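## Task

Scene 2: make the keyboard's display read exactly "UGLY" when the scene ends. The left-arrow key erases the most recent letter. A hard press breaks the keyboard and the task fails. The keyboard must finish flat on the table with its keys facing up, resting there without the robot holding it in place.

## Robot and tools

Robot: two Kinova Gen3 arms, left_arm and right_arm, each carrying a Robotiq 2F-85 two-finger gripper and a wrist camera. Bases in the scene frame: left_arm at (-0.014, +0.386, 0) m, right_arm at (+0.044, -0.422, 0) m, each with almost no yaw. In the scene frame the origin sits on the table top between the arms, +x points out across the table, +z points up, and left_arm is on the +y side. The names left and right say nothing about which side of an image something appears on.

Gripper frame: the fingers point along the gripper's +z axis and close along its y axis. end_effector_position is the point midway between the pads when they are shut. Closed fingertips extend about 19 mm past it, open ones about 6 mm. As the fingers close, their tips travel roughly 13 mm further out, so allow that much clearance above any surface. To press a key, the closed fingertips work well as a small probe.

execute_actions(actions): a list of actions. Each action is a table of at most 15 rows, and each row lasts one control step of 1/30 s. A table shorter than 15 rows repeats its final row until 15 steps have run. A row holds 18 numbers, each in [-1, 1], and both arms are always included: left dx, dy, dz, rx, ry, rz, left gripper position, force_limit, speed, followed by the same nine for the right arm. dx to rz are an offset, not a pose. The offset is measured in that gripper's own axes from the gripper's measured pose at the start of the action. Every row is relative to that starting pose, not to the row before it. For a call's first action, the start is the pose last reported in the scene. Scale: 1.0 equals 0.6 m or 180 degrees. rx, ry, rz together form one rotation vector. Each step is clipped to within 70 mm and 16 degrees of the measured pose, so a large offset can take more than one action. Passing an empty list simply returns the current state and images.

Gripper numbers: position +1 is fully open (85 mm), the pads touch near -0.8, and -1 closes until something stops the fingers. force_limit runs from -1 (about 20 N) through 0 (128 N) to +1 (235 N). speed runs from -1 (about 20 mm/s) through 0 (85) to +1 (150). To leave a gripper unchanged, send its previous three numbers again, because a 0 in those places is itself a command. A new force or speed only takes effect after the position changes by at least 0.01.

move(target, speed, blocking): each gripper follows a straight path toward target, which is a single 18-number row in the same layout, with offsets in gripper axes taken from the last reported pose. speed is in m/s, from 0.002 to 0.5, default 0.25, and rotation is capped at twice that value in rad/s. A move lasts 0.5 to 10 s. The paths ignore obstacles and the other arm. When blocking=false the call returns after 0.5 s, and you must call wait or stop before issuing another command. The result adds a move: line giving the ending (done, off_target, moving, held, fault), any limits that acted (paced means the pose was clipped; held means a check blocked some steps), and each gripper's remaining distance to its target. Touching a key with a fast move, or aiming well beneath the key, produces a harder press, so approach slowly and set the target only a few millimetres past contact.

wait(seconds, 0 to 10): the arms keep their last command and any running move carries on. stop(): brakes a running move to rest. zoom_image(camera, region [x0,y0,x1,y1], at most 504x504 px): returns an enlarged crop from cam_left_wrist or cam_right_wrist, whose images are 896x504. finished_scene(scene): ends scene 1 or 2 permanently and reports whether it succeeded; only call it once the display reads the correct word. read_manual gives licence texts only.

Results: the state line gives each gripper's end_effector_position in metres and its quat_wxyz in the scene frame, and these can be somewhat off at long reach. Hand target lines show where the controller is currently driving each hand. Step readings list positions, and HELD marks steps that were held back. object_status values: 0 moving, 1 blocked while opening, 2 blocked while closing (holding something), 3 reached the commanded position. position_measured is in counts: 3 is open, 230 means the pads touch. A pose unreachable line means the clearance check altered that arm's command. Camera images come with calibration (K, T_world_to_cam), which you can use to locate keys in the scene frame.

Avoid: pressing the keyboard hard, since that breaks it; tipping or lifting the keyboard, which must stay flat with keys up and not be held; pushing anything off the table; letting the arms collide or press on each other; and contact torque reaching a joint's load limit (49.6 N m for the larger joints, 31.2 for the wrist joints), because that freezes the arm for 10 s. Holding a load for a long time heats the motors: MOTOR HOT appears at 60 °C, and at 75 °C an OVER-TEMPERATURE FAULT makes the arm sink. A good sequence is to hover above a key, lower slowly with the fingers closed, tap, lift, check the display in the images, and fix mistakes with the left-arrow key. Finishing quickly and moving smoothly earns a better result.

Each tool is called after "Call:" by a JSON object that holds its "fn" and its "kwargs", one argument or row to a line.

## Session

Call:
{"fn": "execute_actions", "kwargs": {
  "actions": []
}}

Scene clock: 0.00 s.
left_arm: end_effector_position=(-0.0155, -0.0238, +0.3811) position_measured=230 object_status=3 end_effector_quat_wxyz=(-0.065, +0.913, +0.184, +0.358) | right_arm: end_effector_position=(+0.4947, -0.4073, +0.1987) position_measured=230 object_status=3 end_effector_quat_wxyz=(-0.001, -0.015, +1.000, +0.002)
Joint positions: left_arm=[ 1.76   0.537  0.201  1.163 -0.646  1.973  0.731] | right_arm=[-0.057  0.436 -0.002  1.655 -0.003  1.052  1.516]
Joint velocities: left_arm=[ 0.001  0.    -0.    -0.001  0.002  0.     0.001] | right_arm=[ 0.     0.001  0.     0.001 -0.     0.001  0.   ]
Motor temperatures (°C, as the motors report them): left_arm=[30 31 29 30 36 36 47] | right_arm=[31 37 28 29 36 39 38]
Hand target (left_arm): -0.016, -0.024, +0.381; -0.065, +0.913, +0.184, +0.358
Hand target (right_arm): +0.495, -0.407, +0.199; -0.001, -0.015, +1.000, +0.002
camera_calibration (this result's frames):
cam_left_wrist: T_world_to_cam=[[0.390201, -0.918768, 0.0600698, -0.0483752], [-0.680704, -0.331796, -0.65311, 0.280256], [0.619988, 0.213954, -0.754876, 0.451916], [0, 0, 0, 1]] pos_world=[-0.0705349, -0.0481471, 0.527085]

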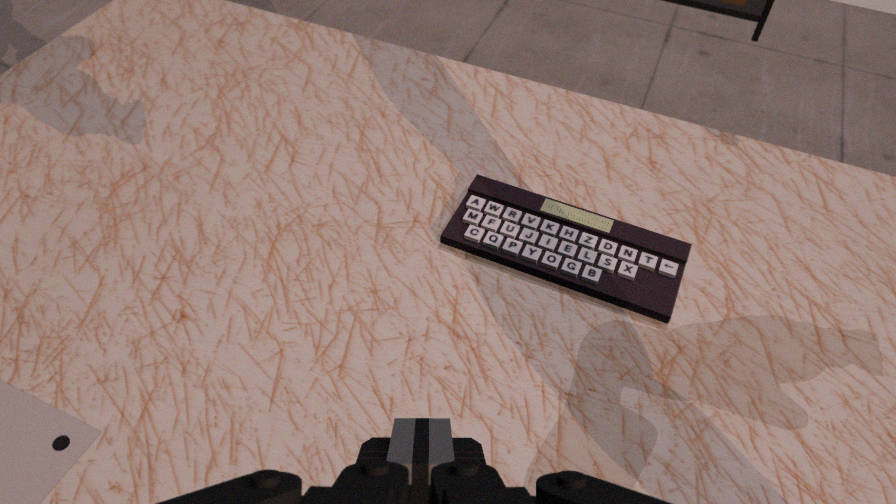

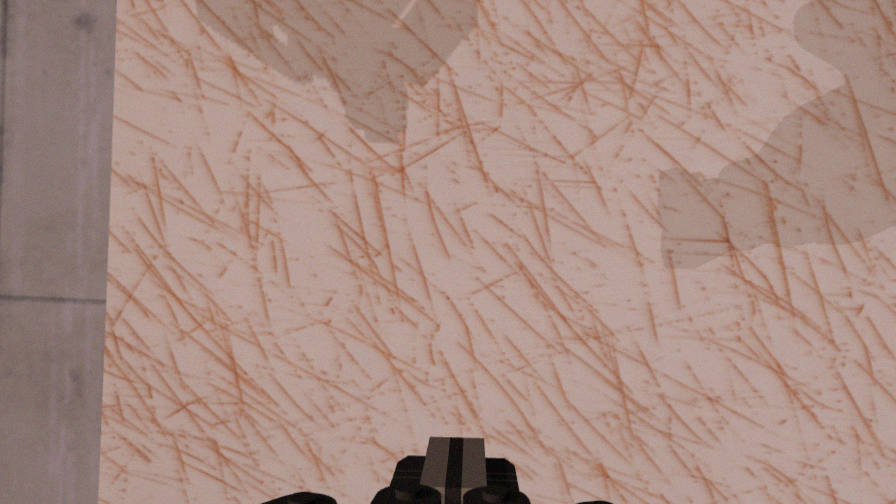

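Call:
{"fn": "move", "kwargs": {
  "target": [0.143,0.157,0.772,-0.09,-0.09,0.11,-1,0,0,0,0,0,0,0,0,-1,0,0]
}}

Call:
{"fn": "wait", "kwargs": {
  "seconds": 0.3
}}

Scene clock: 12.27 s.
left_arm: end_effector_position=(+0.3692, +0.0289, +0.0991) position_measured=232 object_status=3 end_effector_quat_wxyz=(+0.030, +0.972, -0.018, +0.231) | right_arm: end_effector_position=(+0.4947, -0.4073, +0.1987) position_measured=232 object_status=3 end_effector_quat_wxyz=(-0.001, -0.015, +1.000, +0.002)
Joint positions: left_arm=[ 0.838  0.591  0.01   1.94  -0.918  0.399  0.097] | right_arm=[-0.057  0.436 -0.002  1.655 -0.003  1.052  1.516]
Joint velocities: left_arm=[-0.002  0.002 -0.001 -0.001  0.003 -0.001 -0.   ] | right_arm=[-0.     0.001  0.     0.     0.     0.001 -0.001]
Motor temperatures (°C, as the motors report them): left_arm=[30 31 29 30 36 36 47] | right_arm=[31 37 28 29 36 39 38]
Hand target (left_arm): +0.369, +0.029, +0.099; +0.030, +0.972, -0.018, +0.231
Hand target (right_arm): +0.495, -0.407, +0.199; -0.001, -0.015, +1.000, +0.002
Off the commanded pose (left_arm): 0.002 m, 0 deg.
Off the commanded pose (right_arm): 0.000 m, 0 deg.
move: done
camera_calibration (this result's frames):
cam_left_wrist: T_world_to_cam=[[-0.0276861, -0.99523, 0.0935493, 0.0200075], [-0.907581, -0.0141972, -0.419638, 0.426959], [0.418964, -0.0965217, -0.902858, 0.0870821], [0, 0, 0, 1]] pos_world=[0.351569, 0.034379, 0.255919]
cam_right_wrist: T_world_to_cam=[[-0.0514345, 0.998113, -0.0335393, 0.439456], [0.998654, 0.0516297, 0.00497792, -0.416926], [0.00670015, -0.0332381, -0.999425, 0.327683], [0, 0, 0, 1]] pos_world=[0.436773, -0.406209, 0.344309]

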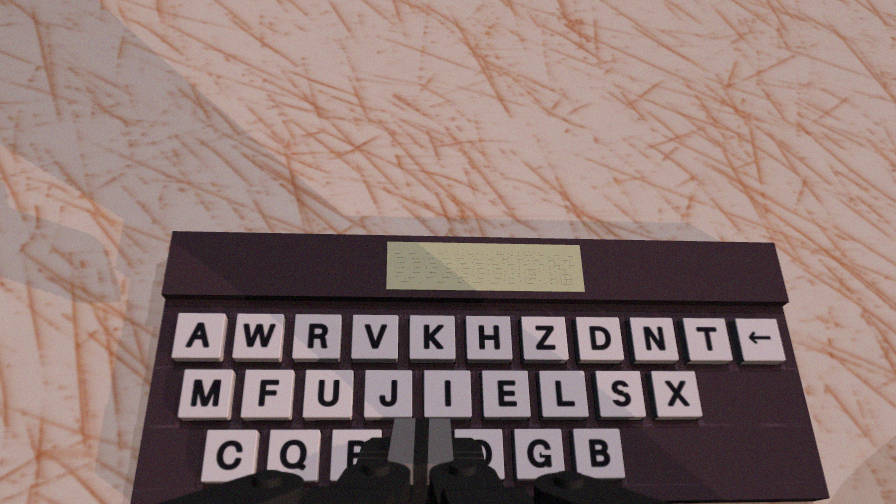

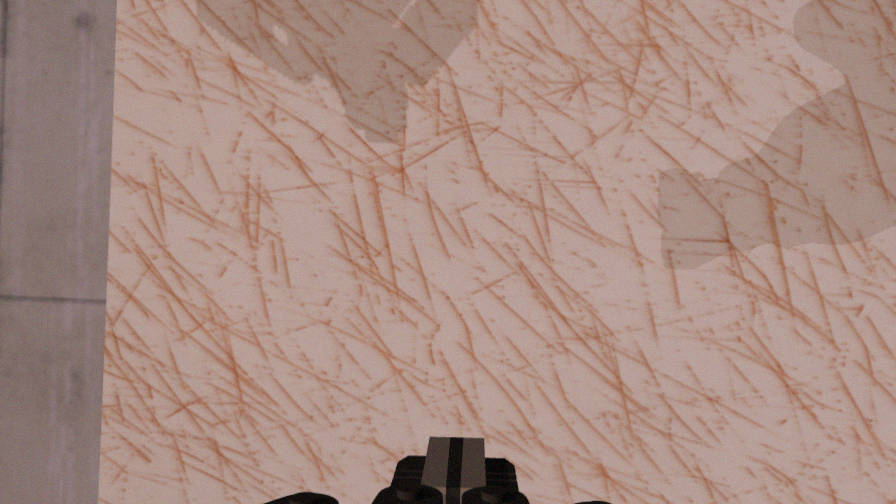

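Scene clock: 12.57 s.
left_arm: end_effector_position=(+0.3693, +0.0290, +0.0990) position_measured=232 object_status=3 end_effector_quat_wxyz=(+0.030, +0.972, -0.018, +0.231) | right_arm: end_effector_position=(+0.4947, -0.4073, +0.1987) position_measured=232 object_status=3 end_effector_quat_wxyz=(-0.001, -0.015, +1.000, +0.002)
Joint positions: left_arm=[ 0.837  0.591  0.01   1.94  -0.918  0.399  0.097] | right_arm=[-0.057  0.436 -0.002  1.655 -0.003  1.052  1.516]
Joint velocities: left_arm=[-0.001  0.    -0.    -0.001 -0.001 -0.001  0.001] | right_arm=[-0.    -0.    -0.001 -0.    -0.    -0.002 -0.   ]
Motor temperatures (°C, as the motors report them): left_arm=[30 31 29 30 36 36 47] | right_arm=[31 37 28 29 36 39 38]
Hand target (left_arm): +0.369, +0.029, +0.099; +0.030, +0.972, -0.018, +0.231
Hand target (right_arm): +0.495, -0.407, +0.199; -0.001, -0.015, +1.000, +0.002
Off the commanded pose (left_arm): 0.002 m, 0 deg.
Off the commanded pose (right_arm): 0.000 m, 0 deg.
wait: 0.30 s; at rest by 0.17 s
camera_calibration (this result's frames):
cam_left_wrist: T_world_to_cam=[[-0.0274125, -0.995246, 0.0934556, 0.0200401], [-0.907629, -0.0143951, -0.419526, 0.427005], [0.418877, -0.0963233, -0.90292, 0.0870119], [0, 0, 0, 1]] pos_world=[0.351664, 0.0344729, 0.255831]
cam_right_wrist: T_world_to_cam=[[-0.0514347, 0.998113, -0.0335392, 0.439456], [0.998654, 0.0516298, 0.00497804, -0.416926], [0.00670027, -0.033238, -0.999425, 0.327683], [0, 0, 0, 1]] pos_world=[0.436773, -0.406209, 0.344309]

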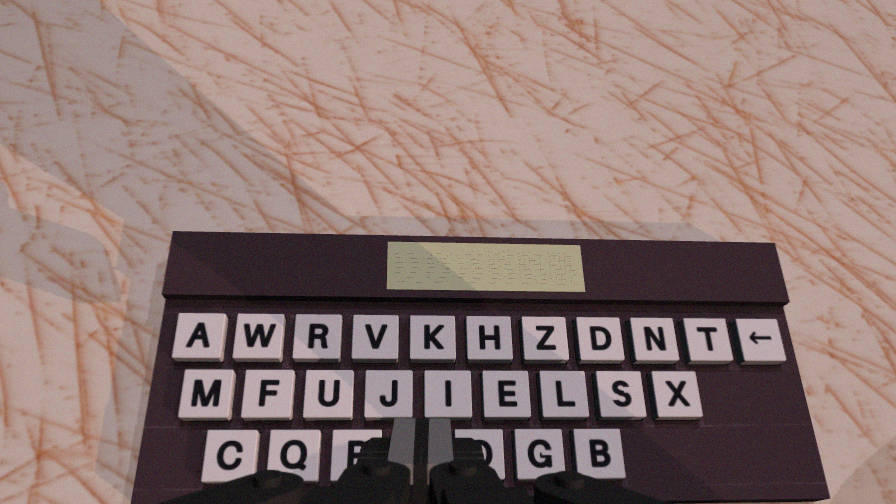

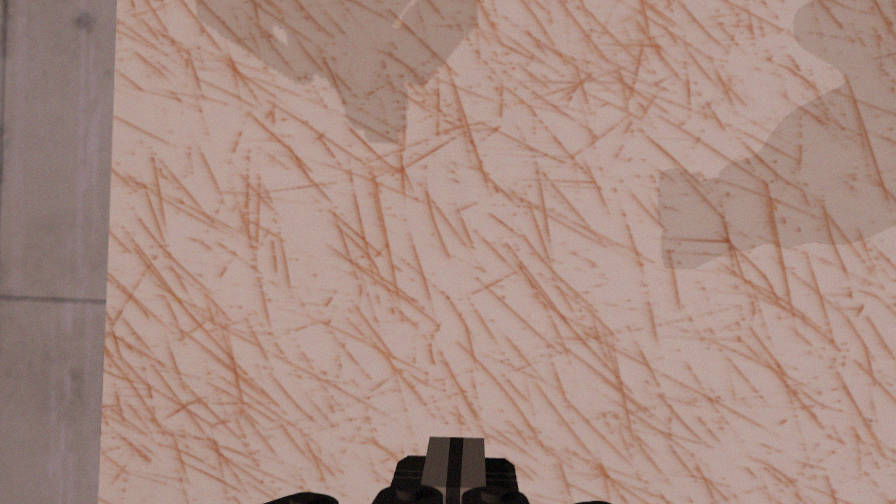

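Call:
{"fn": "move", "kwargs": {
  "target": [0.0253,-0.0459,0.0923,0,0,0,-1,0,0,0,0,0,0,0,0,-1,0,0],
  "speed": 0.08
}}

Scene clock: 22.20 s.
left_arm: end_effector_position=(+0.4093, +0.0522, +0.0554) position_measured=232 object_status=3 end_effector_quat_wxyz=(+0.030, +0.972, -0.017, +0.231) | right_arm: end_effector_position=(+0.4947, -0.4073, +0.1987) position_measured=232 object_status=3 end_effector_quat_wxyz=(-0.001, -0.015, +1.000, +0.002)
Joint positions: left_arm=[ 0.812  0.696 -0.109  1.937 -1.021  0.236  0.143] | right_arm=[-0.057  0.436 -0.002  1.655 -0.003  1.052  1.516]
Joint velocities: left_arm=[ 0.003  0.006  0.001 -0.001 -0.    -0.001  0.   ] | right_arm=[-0.    -0.001  0.     0.     0.    -0.001 -0.   ]
Motor temperatures (°C, as the motors report them): left_arm=[30 31 29 30 36 36 47] | right_arm=[31 37 28 29 36 39 38]
Hand target (left_arm): +0.409, +0.052, +0.055; +0.030, +0.972, -0.018, +0.231
Hand target (right_arm): +0.495, -0.407, +0.199; -0.001, -0.015, +1.000, +0.002
Off the commanded pose (left_arm): 0.001 m, 0 deg.
Off the commanded pose (right_arm): 0.000 m, 0 deg.
move: done
camera_calibration (this result's frames):
cam_left_wrist: T_world_to_cam=[[-0.0269744, -0.995197, 0.0941036, 0.0481519], [-0.907438, -0.0151104, -0.419914, 0.445363], [0.419319, -0.0967202, -0.902672, 0.0330118], [0, 0, 0, 1]] pos_world=[0.391596, 0.0578431, 0.212281]
cam_right_wrist: T_world_to_cam=[[-0.0514349, 0.998113, -0.0335392, 0.439456], [0.998654, 0.0516301, 0.0049798, -0.416928], [0.00670204, -0.0332379, -0.999425, 0.327682], [0, 0, 0, 1]] pos_world=[0.436774, -0.406209, 0.344309]

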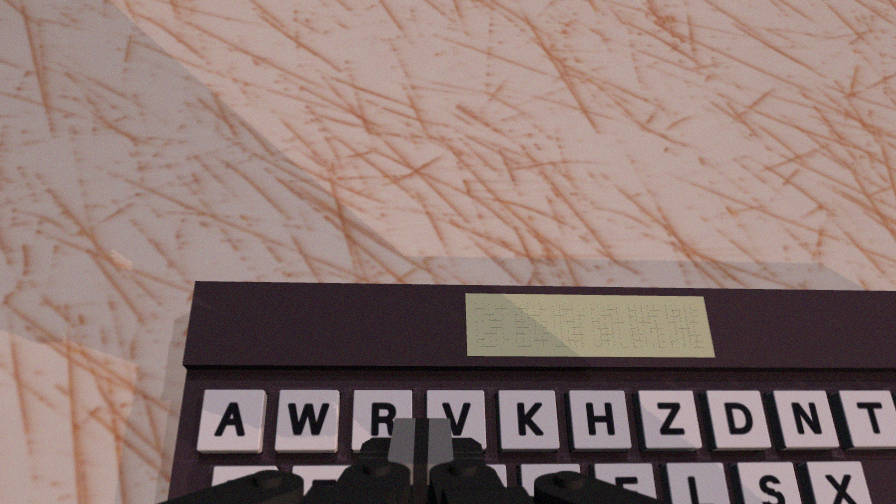

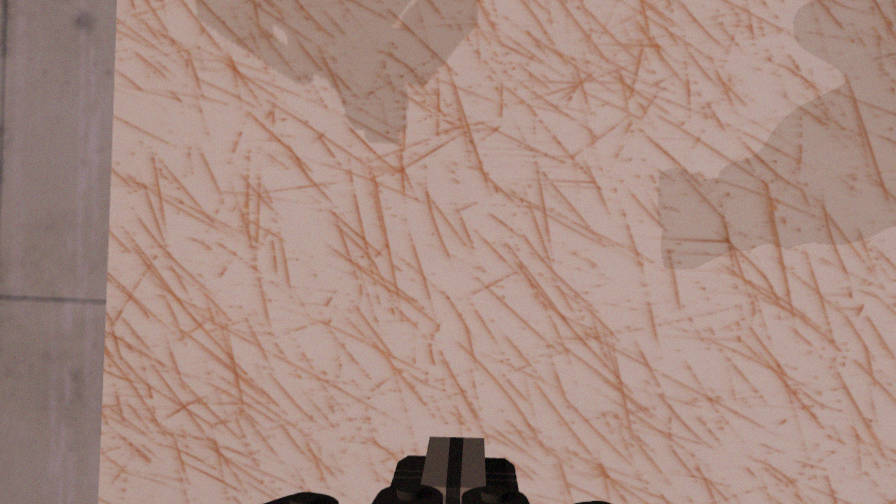

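Call:
{"fn": "move", "kwargs": {
  "target": [-0.0032,-0.0068,0.0167,0,0,0,-1,0,0,0,0,0,0,0,0,-1,0,0],
  "speed": 0.02
}}

Scene clock: 32.07 s.
left_arm: end_effector_position=(+0.4125, +0.0558, +0.0456) position_measured=232 object_status=3 end_effector_quat_wxyz=(+0.030, +0.972, -0.017, +0.231) | right_arm: end_effector_position=(+0.4947, -0.4073, +0.1987) position_measured=232 object_status=3 end_effector_quat_wxyz=(-0.001, -0.015, +1.000, +0.002)
Joint positions: left_arm=[ 0.832  0.72  -0.153  1.941 -1.043  0.195  0.17 ] | right_arm=[-0.057  0.436 -0.002  1.655 -0.003  1.052  1.516]
Joint velocities: left_arm=[ 0.004  0.001  0.003 -0.    -0.002 -0.001  0.001] | right_arm=[ 0.     0.002  0.     0.002 -0.001 -0.001 -0.002]
Motor temperatures (°C, as the motors report them): left_arm=[30 31 29 30 36 36 47] | right_arm=[31 37 28 29 36 39 38]
Hand target (left_arm): +0.412, +0.056, +0.045; +0.030, +0.972, -0.017, +0.231
Hand target (right_arm): +0.495, -0.407, +0.199; -0.001, -0.015, +1.000, +0.002
Off the commanded pose (left_arm): 0.000 m, 0 deg.
Off the commanded pose (right_arm): 0.000 m, 0 deg.
move: done
camera_calibration (this result's frames):
cam_left_wrist: T_world_to_cam=[[-0.0265175, -0.995197, 0.094235, 0.0525334], [-0.907327, -0.0156066, -0.420137, 0.444168], [0.41959, -0.0966429, -0.902555, 0.0229957], [0, 0, 0, 1]] pos_world=[0.39475, 0.0614354, 0.202416]
cam_right_wrist: T_world_to_cam=[[-0.0514348, 0.998113, -0.0335392, 0.439456], [0.998654, 0.0516301, 0.00498163, -0.416929], [0.00670387, -0.0332378, -0.999425, 0.327681], [0, 0, 0, 1]] pos_world=[0.436775, -0.406209, 0.344309]

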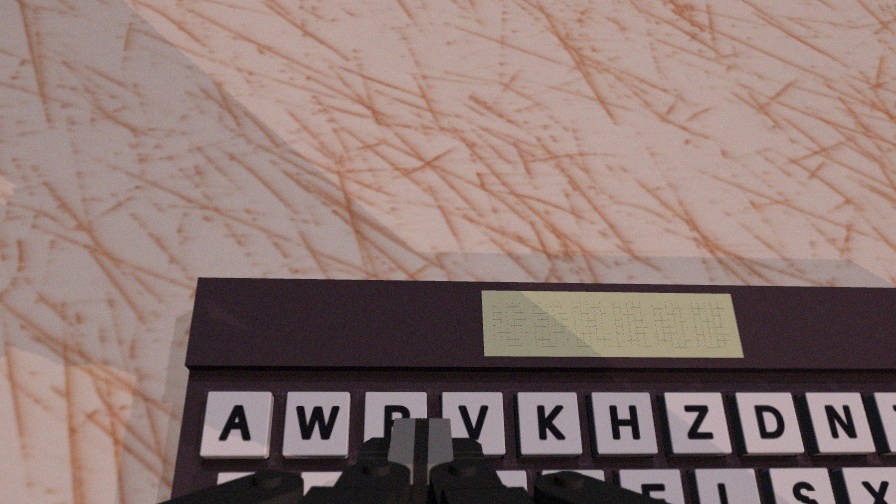

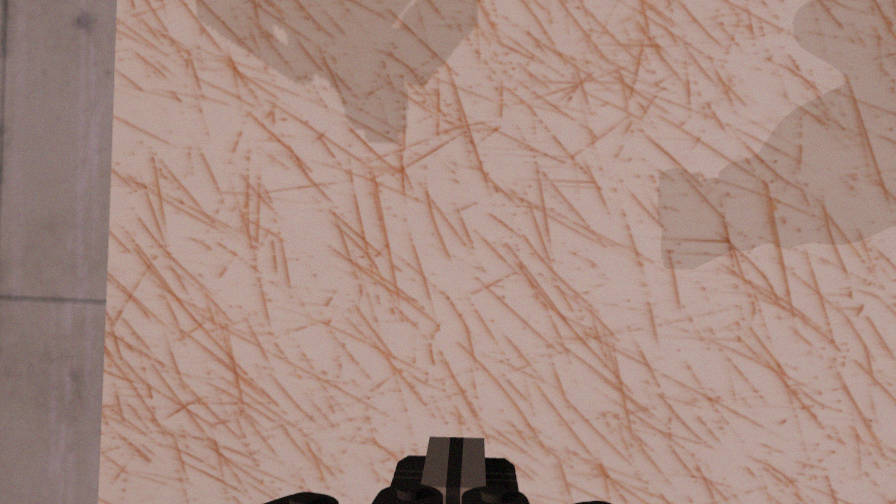

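Aligned. Down 3 mm.

Call:
{"fn": "move", "kwargs": {
  "target": [-0.00225,-0.0006,0.00445,0,0,0,-1,0,0,0,0,0,0,0,0,-1,0,0],
  "speed": 0.01
}}

Scene clock: 36.87 s.
left_arm: end_effector_position=(+0.4126, +0.0561, +0.0426) position_measured=232 object_status=3 end_effector_quat_wxyz=(+0.030, +0.972, -0.017, +0.231) | right_arm: end_effector_position=(+0.4947, -0.4073, +0.1987) position_measured=232 object_status=3 end_effector_quat_wxyz=(-0.001, -0.015, +1.000, +0.002)
Joint positions: left_arm=[ 0.841  0.728 -0.168  1.942 -1.048  0.183  0.179] | right_arm=[-0.057  0.436 -0.002  1.655 -0.003  1.052  1.516]
Joint velocities: left_arm=[ 0.001  0.001 -0.001 -0.001  0.    -0.     0.   ] | right_arm=[-0.     0.    -0.     0.001 -0.     0.    -0.   ]
Motor temperatures (°C, as the motors report them): left_arm=[30 31 29 30 36 36 47] | right_arm=[31 37 28 29 36 39 38]
Hand target (left_arm): +0.413, +0.056, +0.043; +0.030, +0.972, -0.017, +0.231
Hand target (right_arm): +0.495, -0.407, +0.199; -0.001, -0.015, +1.000, +0.002
Off the commanded pose (left_arm): 0.000 m, 0 deg.
Off the commanded pose (right_arm): 0.000 m, 0 deg.
move: done
camera_calibration (this result's frames):
cam_left_wrist: T_world_to_cam=[[-0.0263392, -0.995198, 0.0942735, 0.0530105], [-0.907287, -0.0157938, -0.420215, 0.443009], [0.419686, -0.0966013, -0.902514, 0.0202686], [0, 0, 0, 1]] pos_world=[0.394827, 0.0617107, 0.199455]
cam_right_wrist: T_world_to_cam=[[-0.0514346, 0.998113, -0.0335394, 0.439456], [0.998654, 0.0516299, 0.00498352, -0.416931], [0.00670575, -0.0332379, -0.999425, 0.32768], [0, 0, 0, 1]] pos_world=[0.436776, -0.406209, 0.344308]

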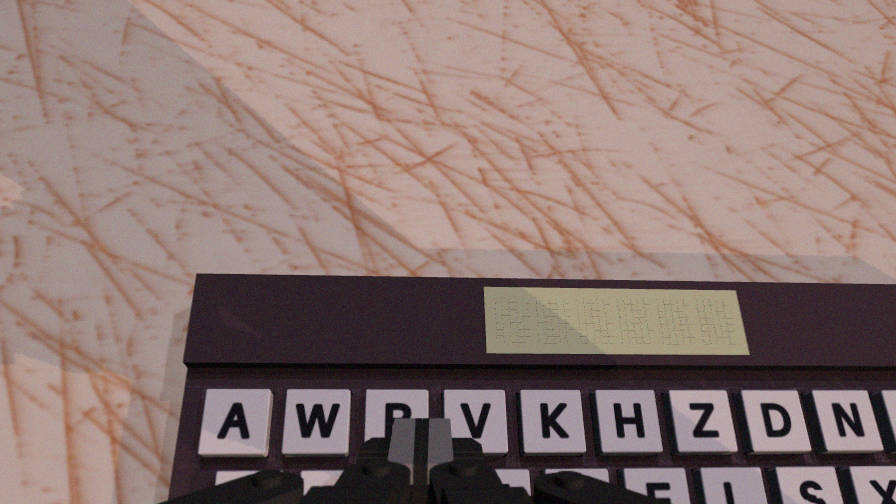

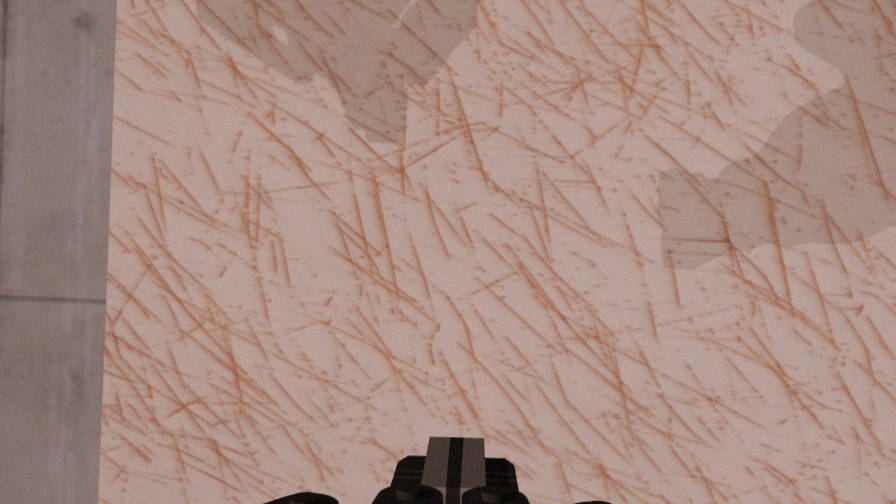

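Call:
{"fn": "move", "kwargs": {
  "target": [-0.00225,-0.0003,0.00445,0,0,0,-1,0,0,0,0,0,0,0,0,-1,0,0],
  "speed": 0.01
}}

Scene clock: 40.63 s.
left_arm: end_effector_position=(+0.4127, +0.0562, +0.0397) position_measured=232 object_status=3 end_effector_quat_wxyz=(+0.030, +0.972, -0.017, +0.231) | right_arm: end_effector_position=(+0.4947, -0.4073, +0.1987) position_measured=232 object_status=3 end_effector_quat_wxyz=(-0.001, -0.015, +1.000, +0.002)
Joint positions: left_arm=[ 0.851  0.735 -0.182  1.943 -1.052  0.171  0.188] | right_arm=[-0.057  0.436 -0.002  1.655 -0.003  1.052  1.516]
Joint velocities: left_arm=[ 0.002  0.     0.001  0.001 -0.     0.     0.   ] | right_arm=[ 0.     0.001  0.    -0.001 -0.     0.001 -0.001]
Motor temperatures (°C, as the motors report them): left_arm=[30 31 29 30 36 36 47] | right_arm=[31 37 28 29 36 39 38]
Hand target (left_arm): +0.413, +0.056, +0.040; +0.030, +0.972, -0.017, +0.231
Hand target (right_arm): +0.495, -0.407, +0.199; -0.001, -0.015, +1.000, +0.002
Off the commanded pose (left_arm): 0.000 m, 0 deg.
Off the commanded pose (right_arm): 0.000 m, 0 deg.
move: done
camera_calibration (this result's frames):
cam_left_wrist: T_world_to_cam=[[-0.0261605, -0.995199, 0.0943159, 0.0533068], [-0.907247, -0.0159833, -0.420295, 0.441845], [0.419785, -0.0965629, -0.902472, 0.0175375], [0, 0, 0, 1]] pos_world=[0.394895, 0.0618064, 0.196505]
cam_right_wrist: T_world_to_cam=[[-0.0514343, 0.998113, -0.0335395, 0.439456], [0.998654, 0.0516297, 0.00498522, -0.416933], [0.00670745, -0.033238, -0.999425, 0.327679], [0, 0, 0, 1]] pos_world=[0.436777, -0.406209, 0.344308]

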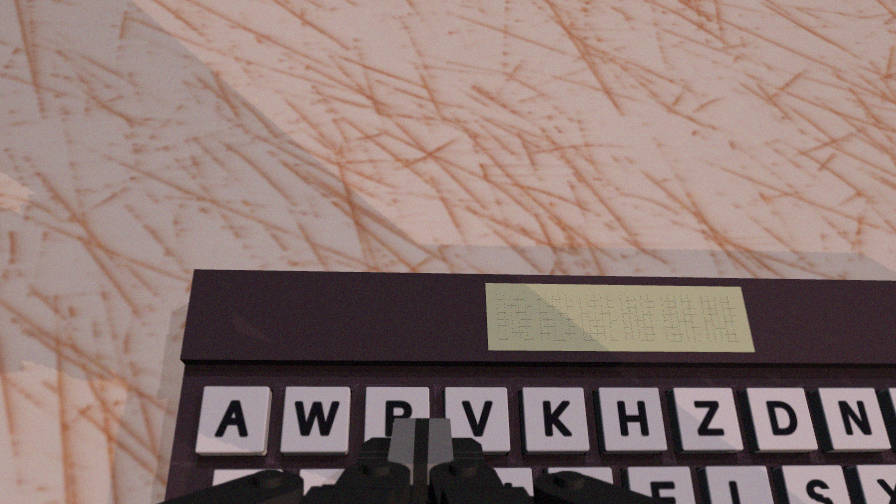

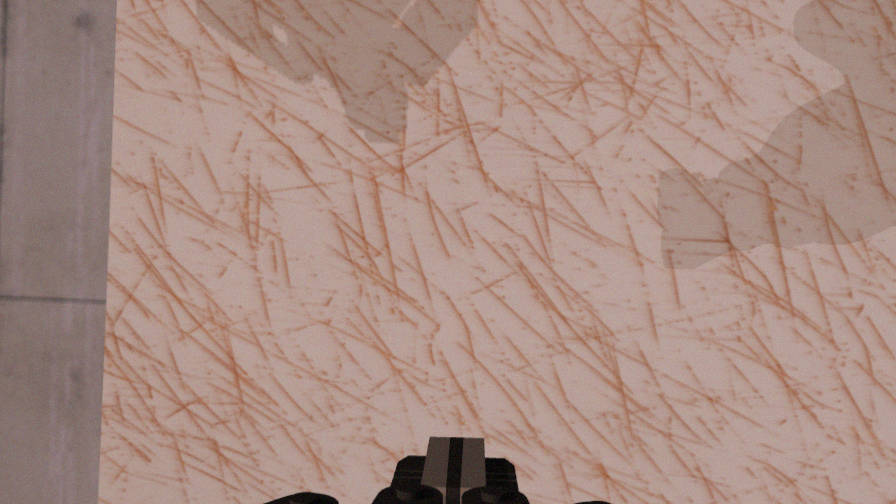

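Call:
{"fn": "move", "kwargs": {
  "target": [-0.00225,-0.0003,0.00445,0,0,0,-1,0,0,0,0,0,0,0,0,-1,0,0],
  "speed": 0.01
}}

Scene clock: 48.93 s.
left_arm: end_effector_position=(+0.4128, +0.0562, +0.0368) position_measured=232 object_status=3 end_effector_quat_wxyz=(+0.030, +0.972, -0.017, +0.231) | right_arm: end_effector_position=(+0.4947, -0.4073, +0.1987) position_measured=232 object_status=3 end_effector_quat_wxyz=(-0.001, -0.015, +1.000, +0.002)
Joint positions: left_arm=[ 0.86   0.743 -0.196  1.943 -1.056  0.16   0.197] | right_arm=[-0.057  0.436 -0.002  1.655 -0.003  1.052  1.516]
Joint velocities: left_arm=[ 0.001  0.001 -0.001 -0.002  0.     0.     0.   ] | right_arm=[-0.     0.001  0.001  0.001  0.     0.001 -0.   ]
Motor temperatures (°C, as the motors report them): left_arm=[30 32 29 30 36 36 47] | right_arm=[31 37 28 29 36 39 38]
Hand target (left_arm): +0.413, +0.056, +0.037; +0.030, +0.972, -0.017, +0.231
Hand target (right_arm): +0.495, -0.407, +0.199; -0.001, -0.015, +1.000, +0.002
Off the commanded pose (left_arm): 0.000 m, 0 deg.
Off the commanded pose (right_arm): 0.000 m, 0 deg.
move: done
camera_calibration (this result's frames):
cam_left_wrist: T_world_to_cam=[[-0.0260095, -0.995186, 0.0944905, 0.0535521], [-0.907138, -0.016219, -0.42052, 0.440749], [0.420028, -0.0966535, -0.90235, 0.0148185], [0, 0, 0, 1]] pos_world=[0.394989, 0.061875, 0.193655]
cam_right_wrist: T_world_to_cam=[[-0.051434, 0.998113, -0.0335395, 0.439456], [0.998654, 0.0516294, 0.00498701, -0.416934], [0.00670923, -0.0332378, -0.999425, 0.327678], [0, 0, 0, 1]] pos_world=[0.436778, -0.406209, 0.344308]

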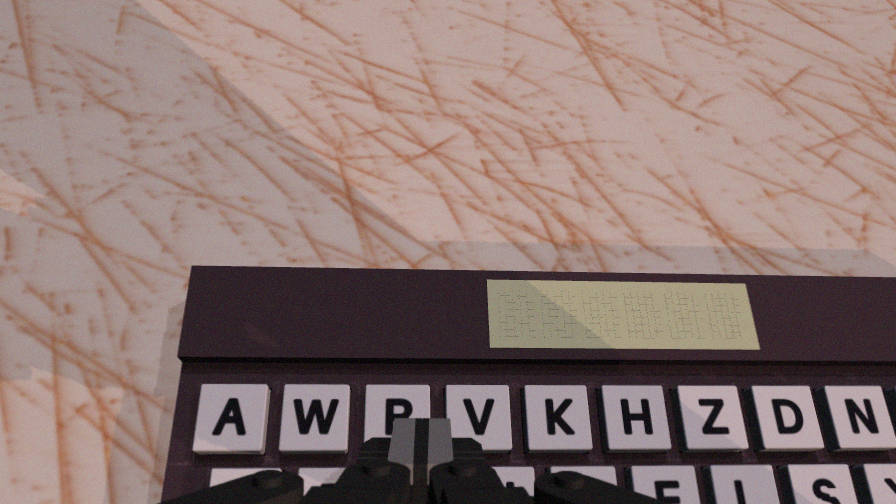

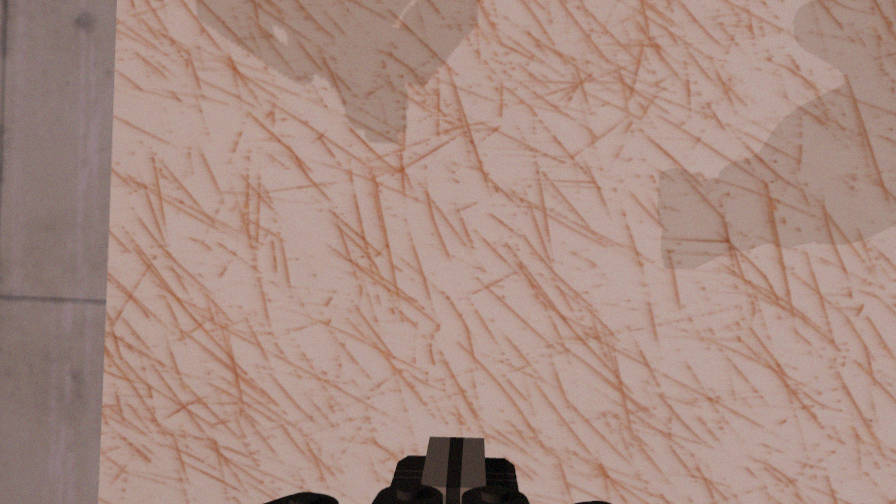

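Contact starting; 2 mm more.

Call:
{"fn": "move", "kwargs": {
  "target": [-0.0015,-0.0002,0.003,0,0,0,-1,0,0,0,0,0,0,0,0,-1,0,0],
  "speed": 0.01
}}

Scene clock: 55.70 s.
left_arm: end_effector_position=(+0.4130, +0.0562, +0.0351) position_measured=232 object_status=3 end_effector_quat_wxyz=(+0.031, +0.972, -0.017, +0.231) | right_arm: end_effector_position=(+0.4947, -0.4073, +0.1987) position_measured=232 object_status=3 end_effector_quat_wxyz=(-0.001, -0.015, +1.000, +0.002)
Joint positions: left_arm=[ 0.867  0.748 -0.205  1.943 -1.058  0.152  0.203] | right_arm=[-0.057  0.436 -0.002  1.655 -0.003  1.052  1.516]
Joint velocities: left_arm=[ 0.001  0.001 -0.     0.001  0.     0.     0.002] | right_arm=[-0.    -0.    -0.    -0.001  0.    -0.001 -0.001]
Motor temperatures (°C, as the motors report them): left_arm=[30 32 29 30 36 36 47] | right_arm=[31 37 28 29 36 39 38]
Hand target (left_arm): +0.413, +0.056, +0.035; +0.030, +0.972, -0.017, +0.231
Hand target (right_arm): +0.495, -0.407, +0.199; -0.001, -0.015, +1.000, +0.002
Off the commanded pose (left_arm): 0.000 m, 0 deg.
Off the commanded pose (right_arm): 0.000 m, 0 deg.
move: done
camera_calibration (this result's frames):
cam_left_wrist: T_world_to_cam=[[-0.0259552, -0.995157, 0.094805, 0.053644], [-0.906982, -0.0164373, -0.420848, 0.440102], [0.420369, -0.0969096, -0.902163, 0.0130197], [0, 0, 0, 1]] pos_world=[0.395084, 0.06188, 0.191877]
cam_right_wrist: T_world_to_cam=[[-0.0514337, 0.998113, -0.0335396, 0.439455], [0.998654, 0.0516292, 0.00498886, -0.416936], [0.00671107, -0.0332379, -0.999425, 0.327677], [0, 0, 0, 1]] pos_world=[0.436779, -0.406209, 0.344308]

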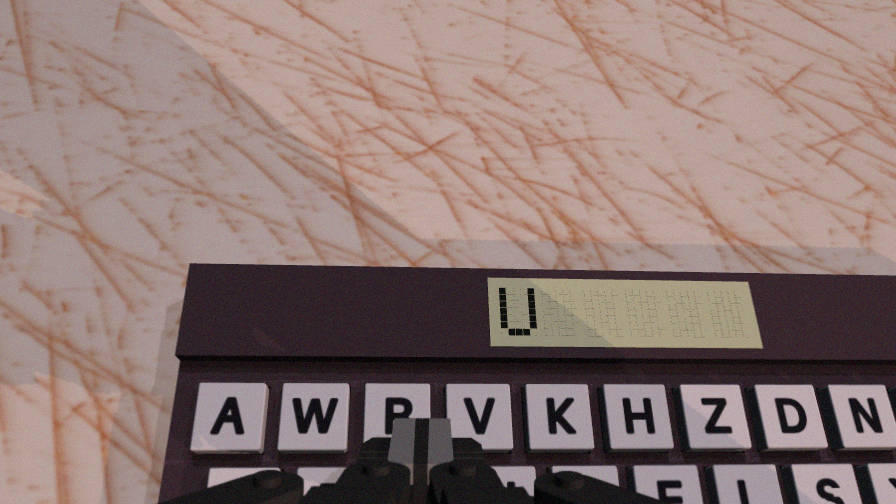

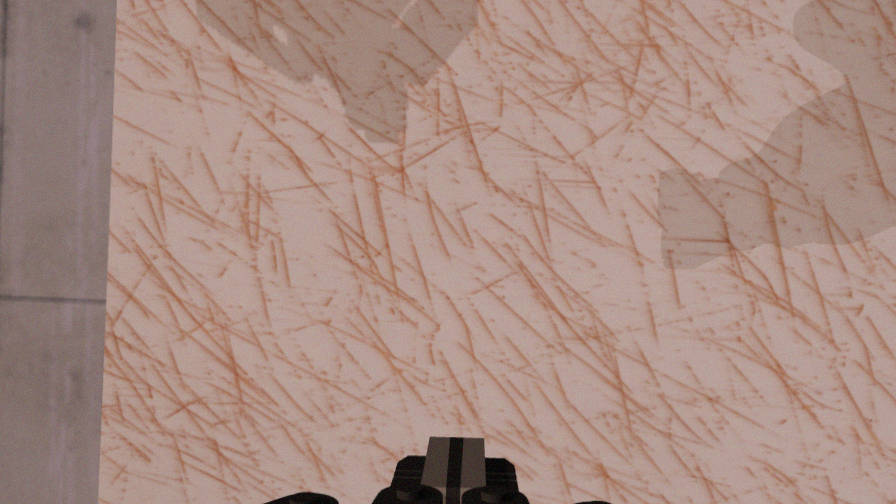

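Call:
{"fn": "move", "kwargs": {
  "target": [0.006,0.0007,-0.0119,0,0,0,-1,0,0,0,0,0,0,0,0,-1,0,0],
  "speed": 0.04
}}

Call:
{"fn": "move", "kwargs": {
  "target": [-0.0288,0.122,-0.0075,0,0,0,-1,0,0,0,0,0,0,0,0,-1,0,0],
  "speed": 0.07
}}

Scene clock: 61.50 s.
left_arm: end_effector_position=(+0.4128, +0.0560, +0.0429) position_measured=232 object_status=3 end_effector_quat_wxyz=(+0.031, +0.972, -0.017, +0.231) | right_arm: end_effector_position=(+0.4947, -0.4073, +0.1987) position_measured=232 object_status=3 end_effector_quat_wxyz=(-0.001, -0.015, +1.000, +0.002)
Joint positions: left_arm=[ 0.841  0.727 -0.168  1.942 -1.048  0.183  0.179] | right_arm=[-0.057  0.436 -0.002  1.655 -0.003  1.052  1.516]
Joint velocities: left_arm=[-0.003 -0.001 -0.001  0.001  0.003  0.    -0.003] | right_arm=[ 0.     0.002 -0.001  0.    -0.001 -0.001 -0.002]
Motor temperatures (°C, as the motors report them): left_arm=[30 32 29 30 36 36 47] | right_arm=[31 37 28 29 36 39 38]
Hand target (left_arm): +0.413, +0.056, +0.043; +0.031, +0.972, -0.017, +0.231
Hand target (right_arm): +0.495, -0.407, +0.199; -0.001, -0.015, +1.000, +0.002
Off the commanded pose (left_arm): 0.000 m, 0 deg.
Off the commanded pose (right_arm): 0.000 m, 0 deg.
move: done
camera_calibration (this result's frames):
cam_left_wrist: T_world_to_cam=[[-0.0264314, -0.995155, 0.0946994, 0.0529089], [-0.907084, -0.0159367, -0.420647, 0.443217], [0.420118, -0.0970187, -0.902268, 0.0203222], [0, 0, 0, 1]] pos_world=[0.394896, 0.0616876, 0.199764]
cam_right_wrist: T_world_to_cam=[[-0.0514335, 0.998113, -0.0335397, 0.439455], [0.998654, 0.0516291, 0.00499077, -0.416938], [0.00671297, -0.0332378, -0.999425, 0.327676], [0, 0, 0, 1]] pos_world=[0.43678, -0.406209, 0.344307]

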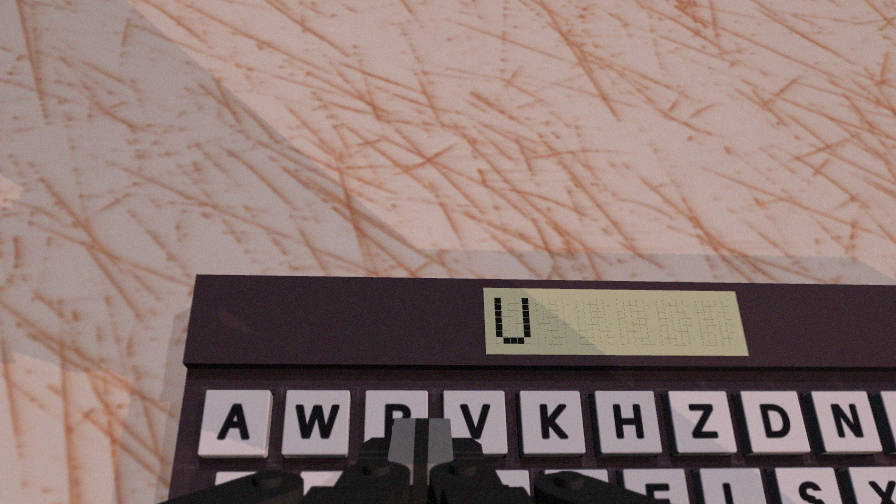

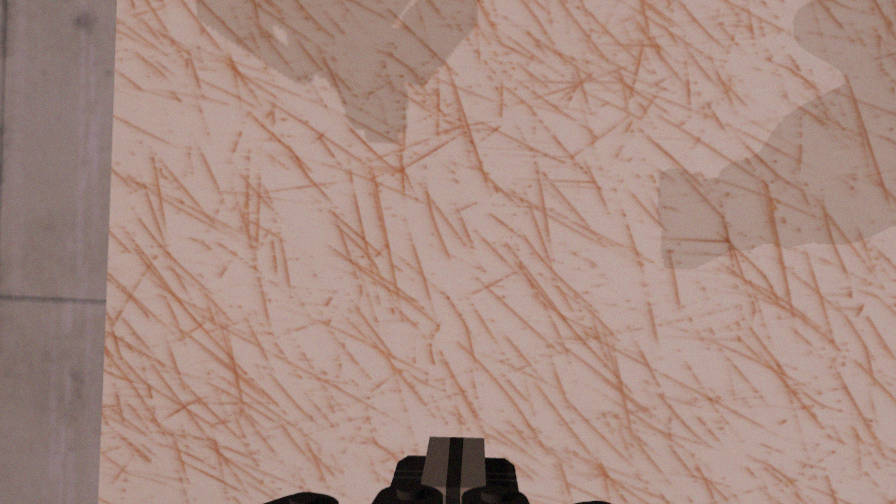

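Scene clock: 62.87 s.
left_arm: end_effector_position=(+0.3916, -0.0162, +0.0430) position_measured=232 object_status=3 end_effector_quat_wxyz=(+0.031, +0.972, -0.017, +0.231) | right_arm: end_effector_position=(+0.4947, -0.4073, +0.1987) position_measured=232 object_status=3 end_effector_quat_wxyz=(-0.001, -0.015, +1.000, +0.002)
Joint positions: left_arm=[ 0.893  0.776 -0.035  1.795 -0.946  0.365  0.166] | right_arm=[-0.057  0.436 -0.002  1.655 -0.003  1.052  1.516]
Joint velocities: left_arm=[-0.001  0.003 -0.001 -0.001 -0.     0.001  0.001] | right_arm=[-0.    -0.    -0.    -0.    -0.    -0.001  0.   ]
Motor temperatures (°C, as the motors report them): left_arm=[30 32 29 30 36 36 47] | right_arm=[31 37 28 29 36 39 38]
Hand target (left_arm): +0.392, -0.016, +0.043; +0.030, +0.972, -0.017, +0.231
Hand target (right_arm): +0.495, -0.407, +0.199; -0.001, -0.015, +1.000, +0.002
Off the commanded pose (left_arm): 0.000 m, 0 deg.
Off the commanded pose (right_arm): 0.000 m, 0 deg.
move: done
camera_calibration (this result's frames):
cam_left_wrist: T_world_to_cam=[[-0.02658, -0.995161, 0.0945993, -0.019478], [-0.907072, -0.0157623, -0.420679, 0.422867], [0.420135, -0.09699, -0.902264, 0.0222298], [0, 0, 0, 1]] pos_world=[0.373713, -0.0105623, 0.199791]
cam_right_wrist: T_world_to_cam=[[-0.0514337, 0.998113, -0.0335398, 0.439456], [0.998654, 0.0516293, 0.00499266, -0.416939], [0.00671488, -0.0332379, -0.999425, 0.327675], [0, 0, 0, 1]] pos_world=[0.436781, -0.406209, 0.344307]

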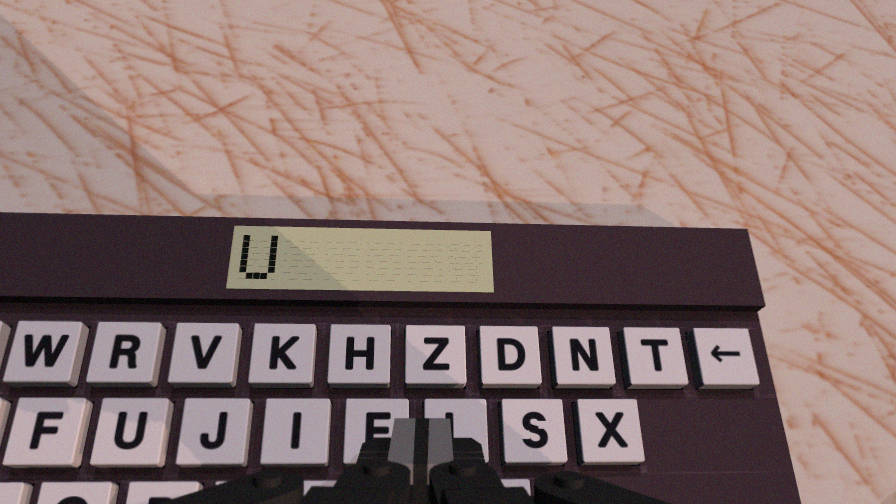

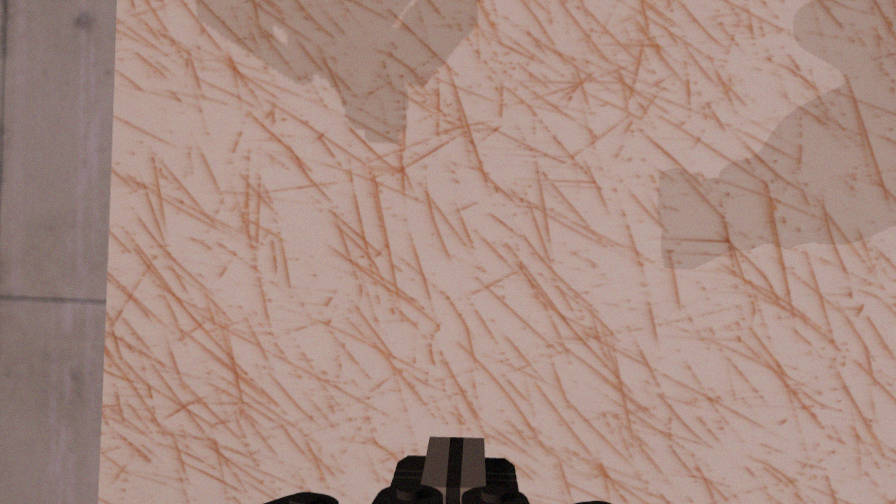

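(-2,0,-8) mm.

Call:
{"fn": "move", "kwargs": {
  "target": [-0.009,-0.0005,0.0104,0,0,0,-1,0,0,0,0,0,0,0,0,-1,0,0],
  "speed": 0.012
}}

Scene clock: 66.17 s.
left_arm: end_effector_position=(+0.3899, -0.0163, +0.0353) position_measured=232 object_status=3 end_effector_quat_wxyz=(+0.031, +0.972, -0.017, +0.231) | right_arm: end_effector_position=(+0.4947, -0.4073, +0.1987) position_measured=232 object_status=3 end_effector_quat_wxyz=(-0.001, -0.015, +1.000, +0.002)
Joint positions: left_arm=[ 0.912  0.79  -0.058  1.8   -0.959  0.343  0.192] | right_arm=[-0.057  0.436 -0.002  1.655 -0.003  1.052  1.516]
Joint velocities: left_arm=[ 0.001 -0.    -0.    -0.     0.     0.    -0.   ] | right_arm=[-0.    -0.001 -0.     0.     0.001 -0.    -0.001]
Motor temperatures (°C, as the motors report them): left_arm=[30 32 29 30 36 36 47] | right_arm=[31 37 28 29 36 39 38]
Hand target (left_arm): +0.390, -0.016, +0.035; +0.030, +0.972, -0.017, +0.231
Hand target (right_arm): +0.495, -0.407, +0.199; -0.001, -0.015, +1.000, +0.002
Off the commanded pose (left_arm): 0.000 m, 0 deg.
Off the commanded pose (right_arm): 0.000 m, 0 deg.
move: done
camera_calibration (this result's frames):
cam_left_wrist: T_world_to_cam=[[-0.0263573, -0.995131, 0.0949755, -0.0189232], [-0.906845, -0.0161761, -0.421155, 0.417997], [0.42064, -0.0972285, -0.902002, 0.0158093], [0, 0, 0, 1]] pos_world=[0.37191, -0.0105324, 0.192099]
cam_right_wrist: T_world_to_cam=[[-0.0514337, 0.998113, -0.0335399, 0.439456], [0.998654, 0.0516294, 0.00499446, -0.416941], [0.00671668, -0.0332379, -0.999425, 0.327674], [0, 0, 0, 1]] pos_world=[0.436782, -0.406209, 0.344307]

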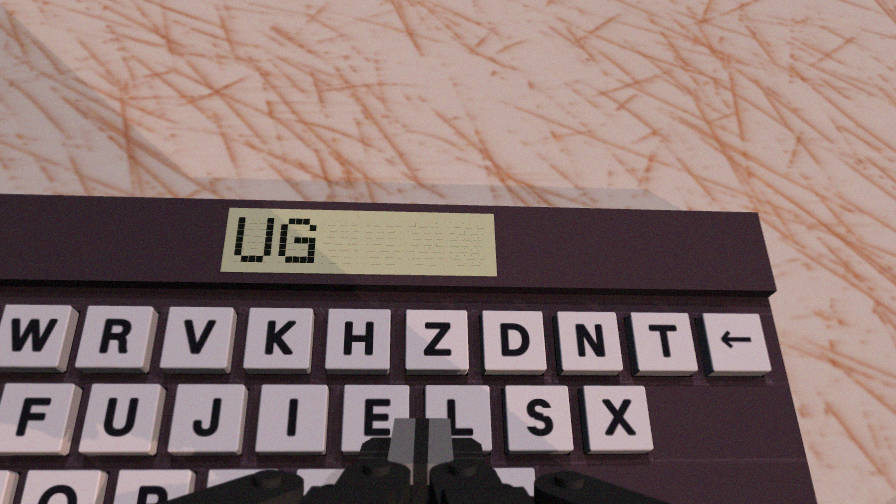

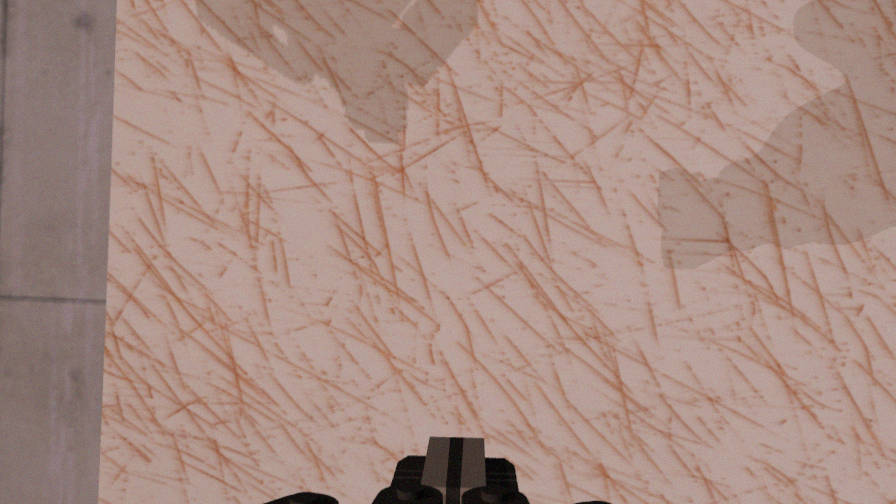

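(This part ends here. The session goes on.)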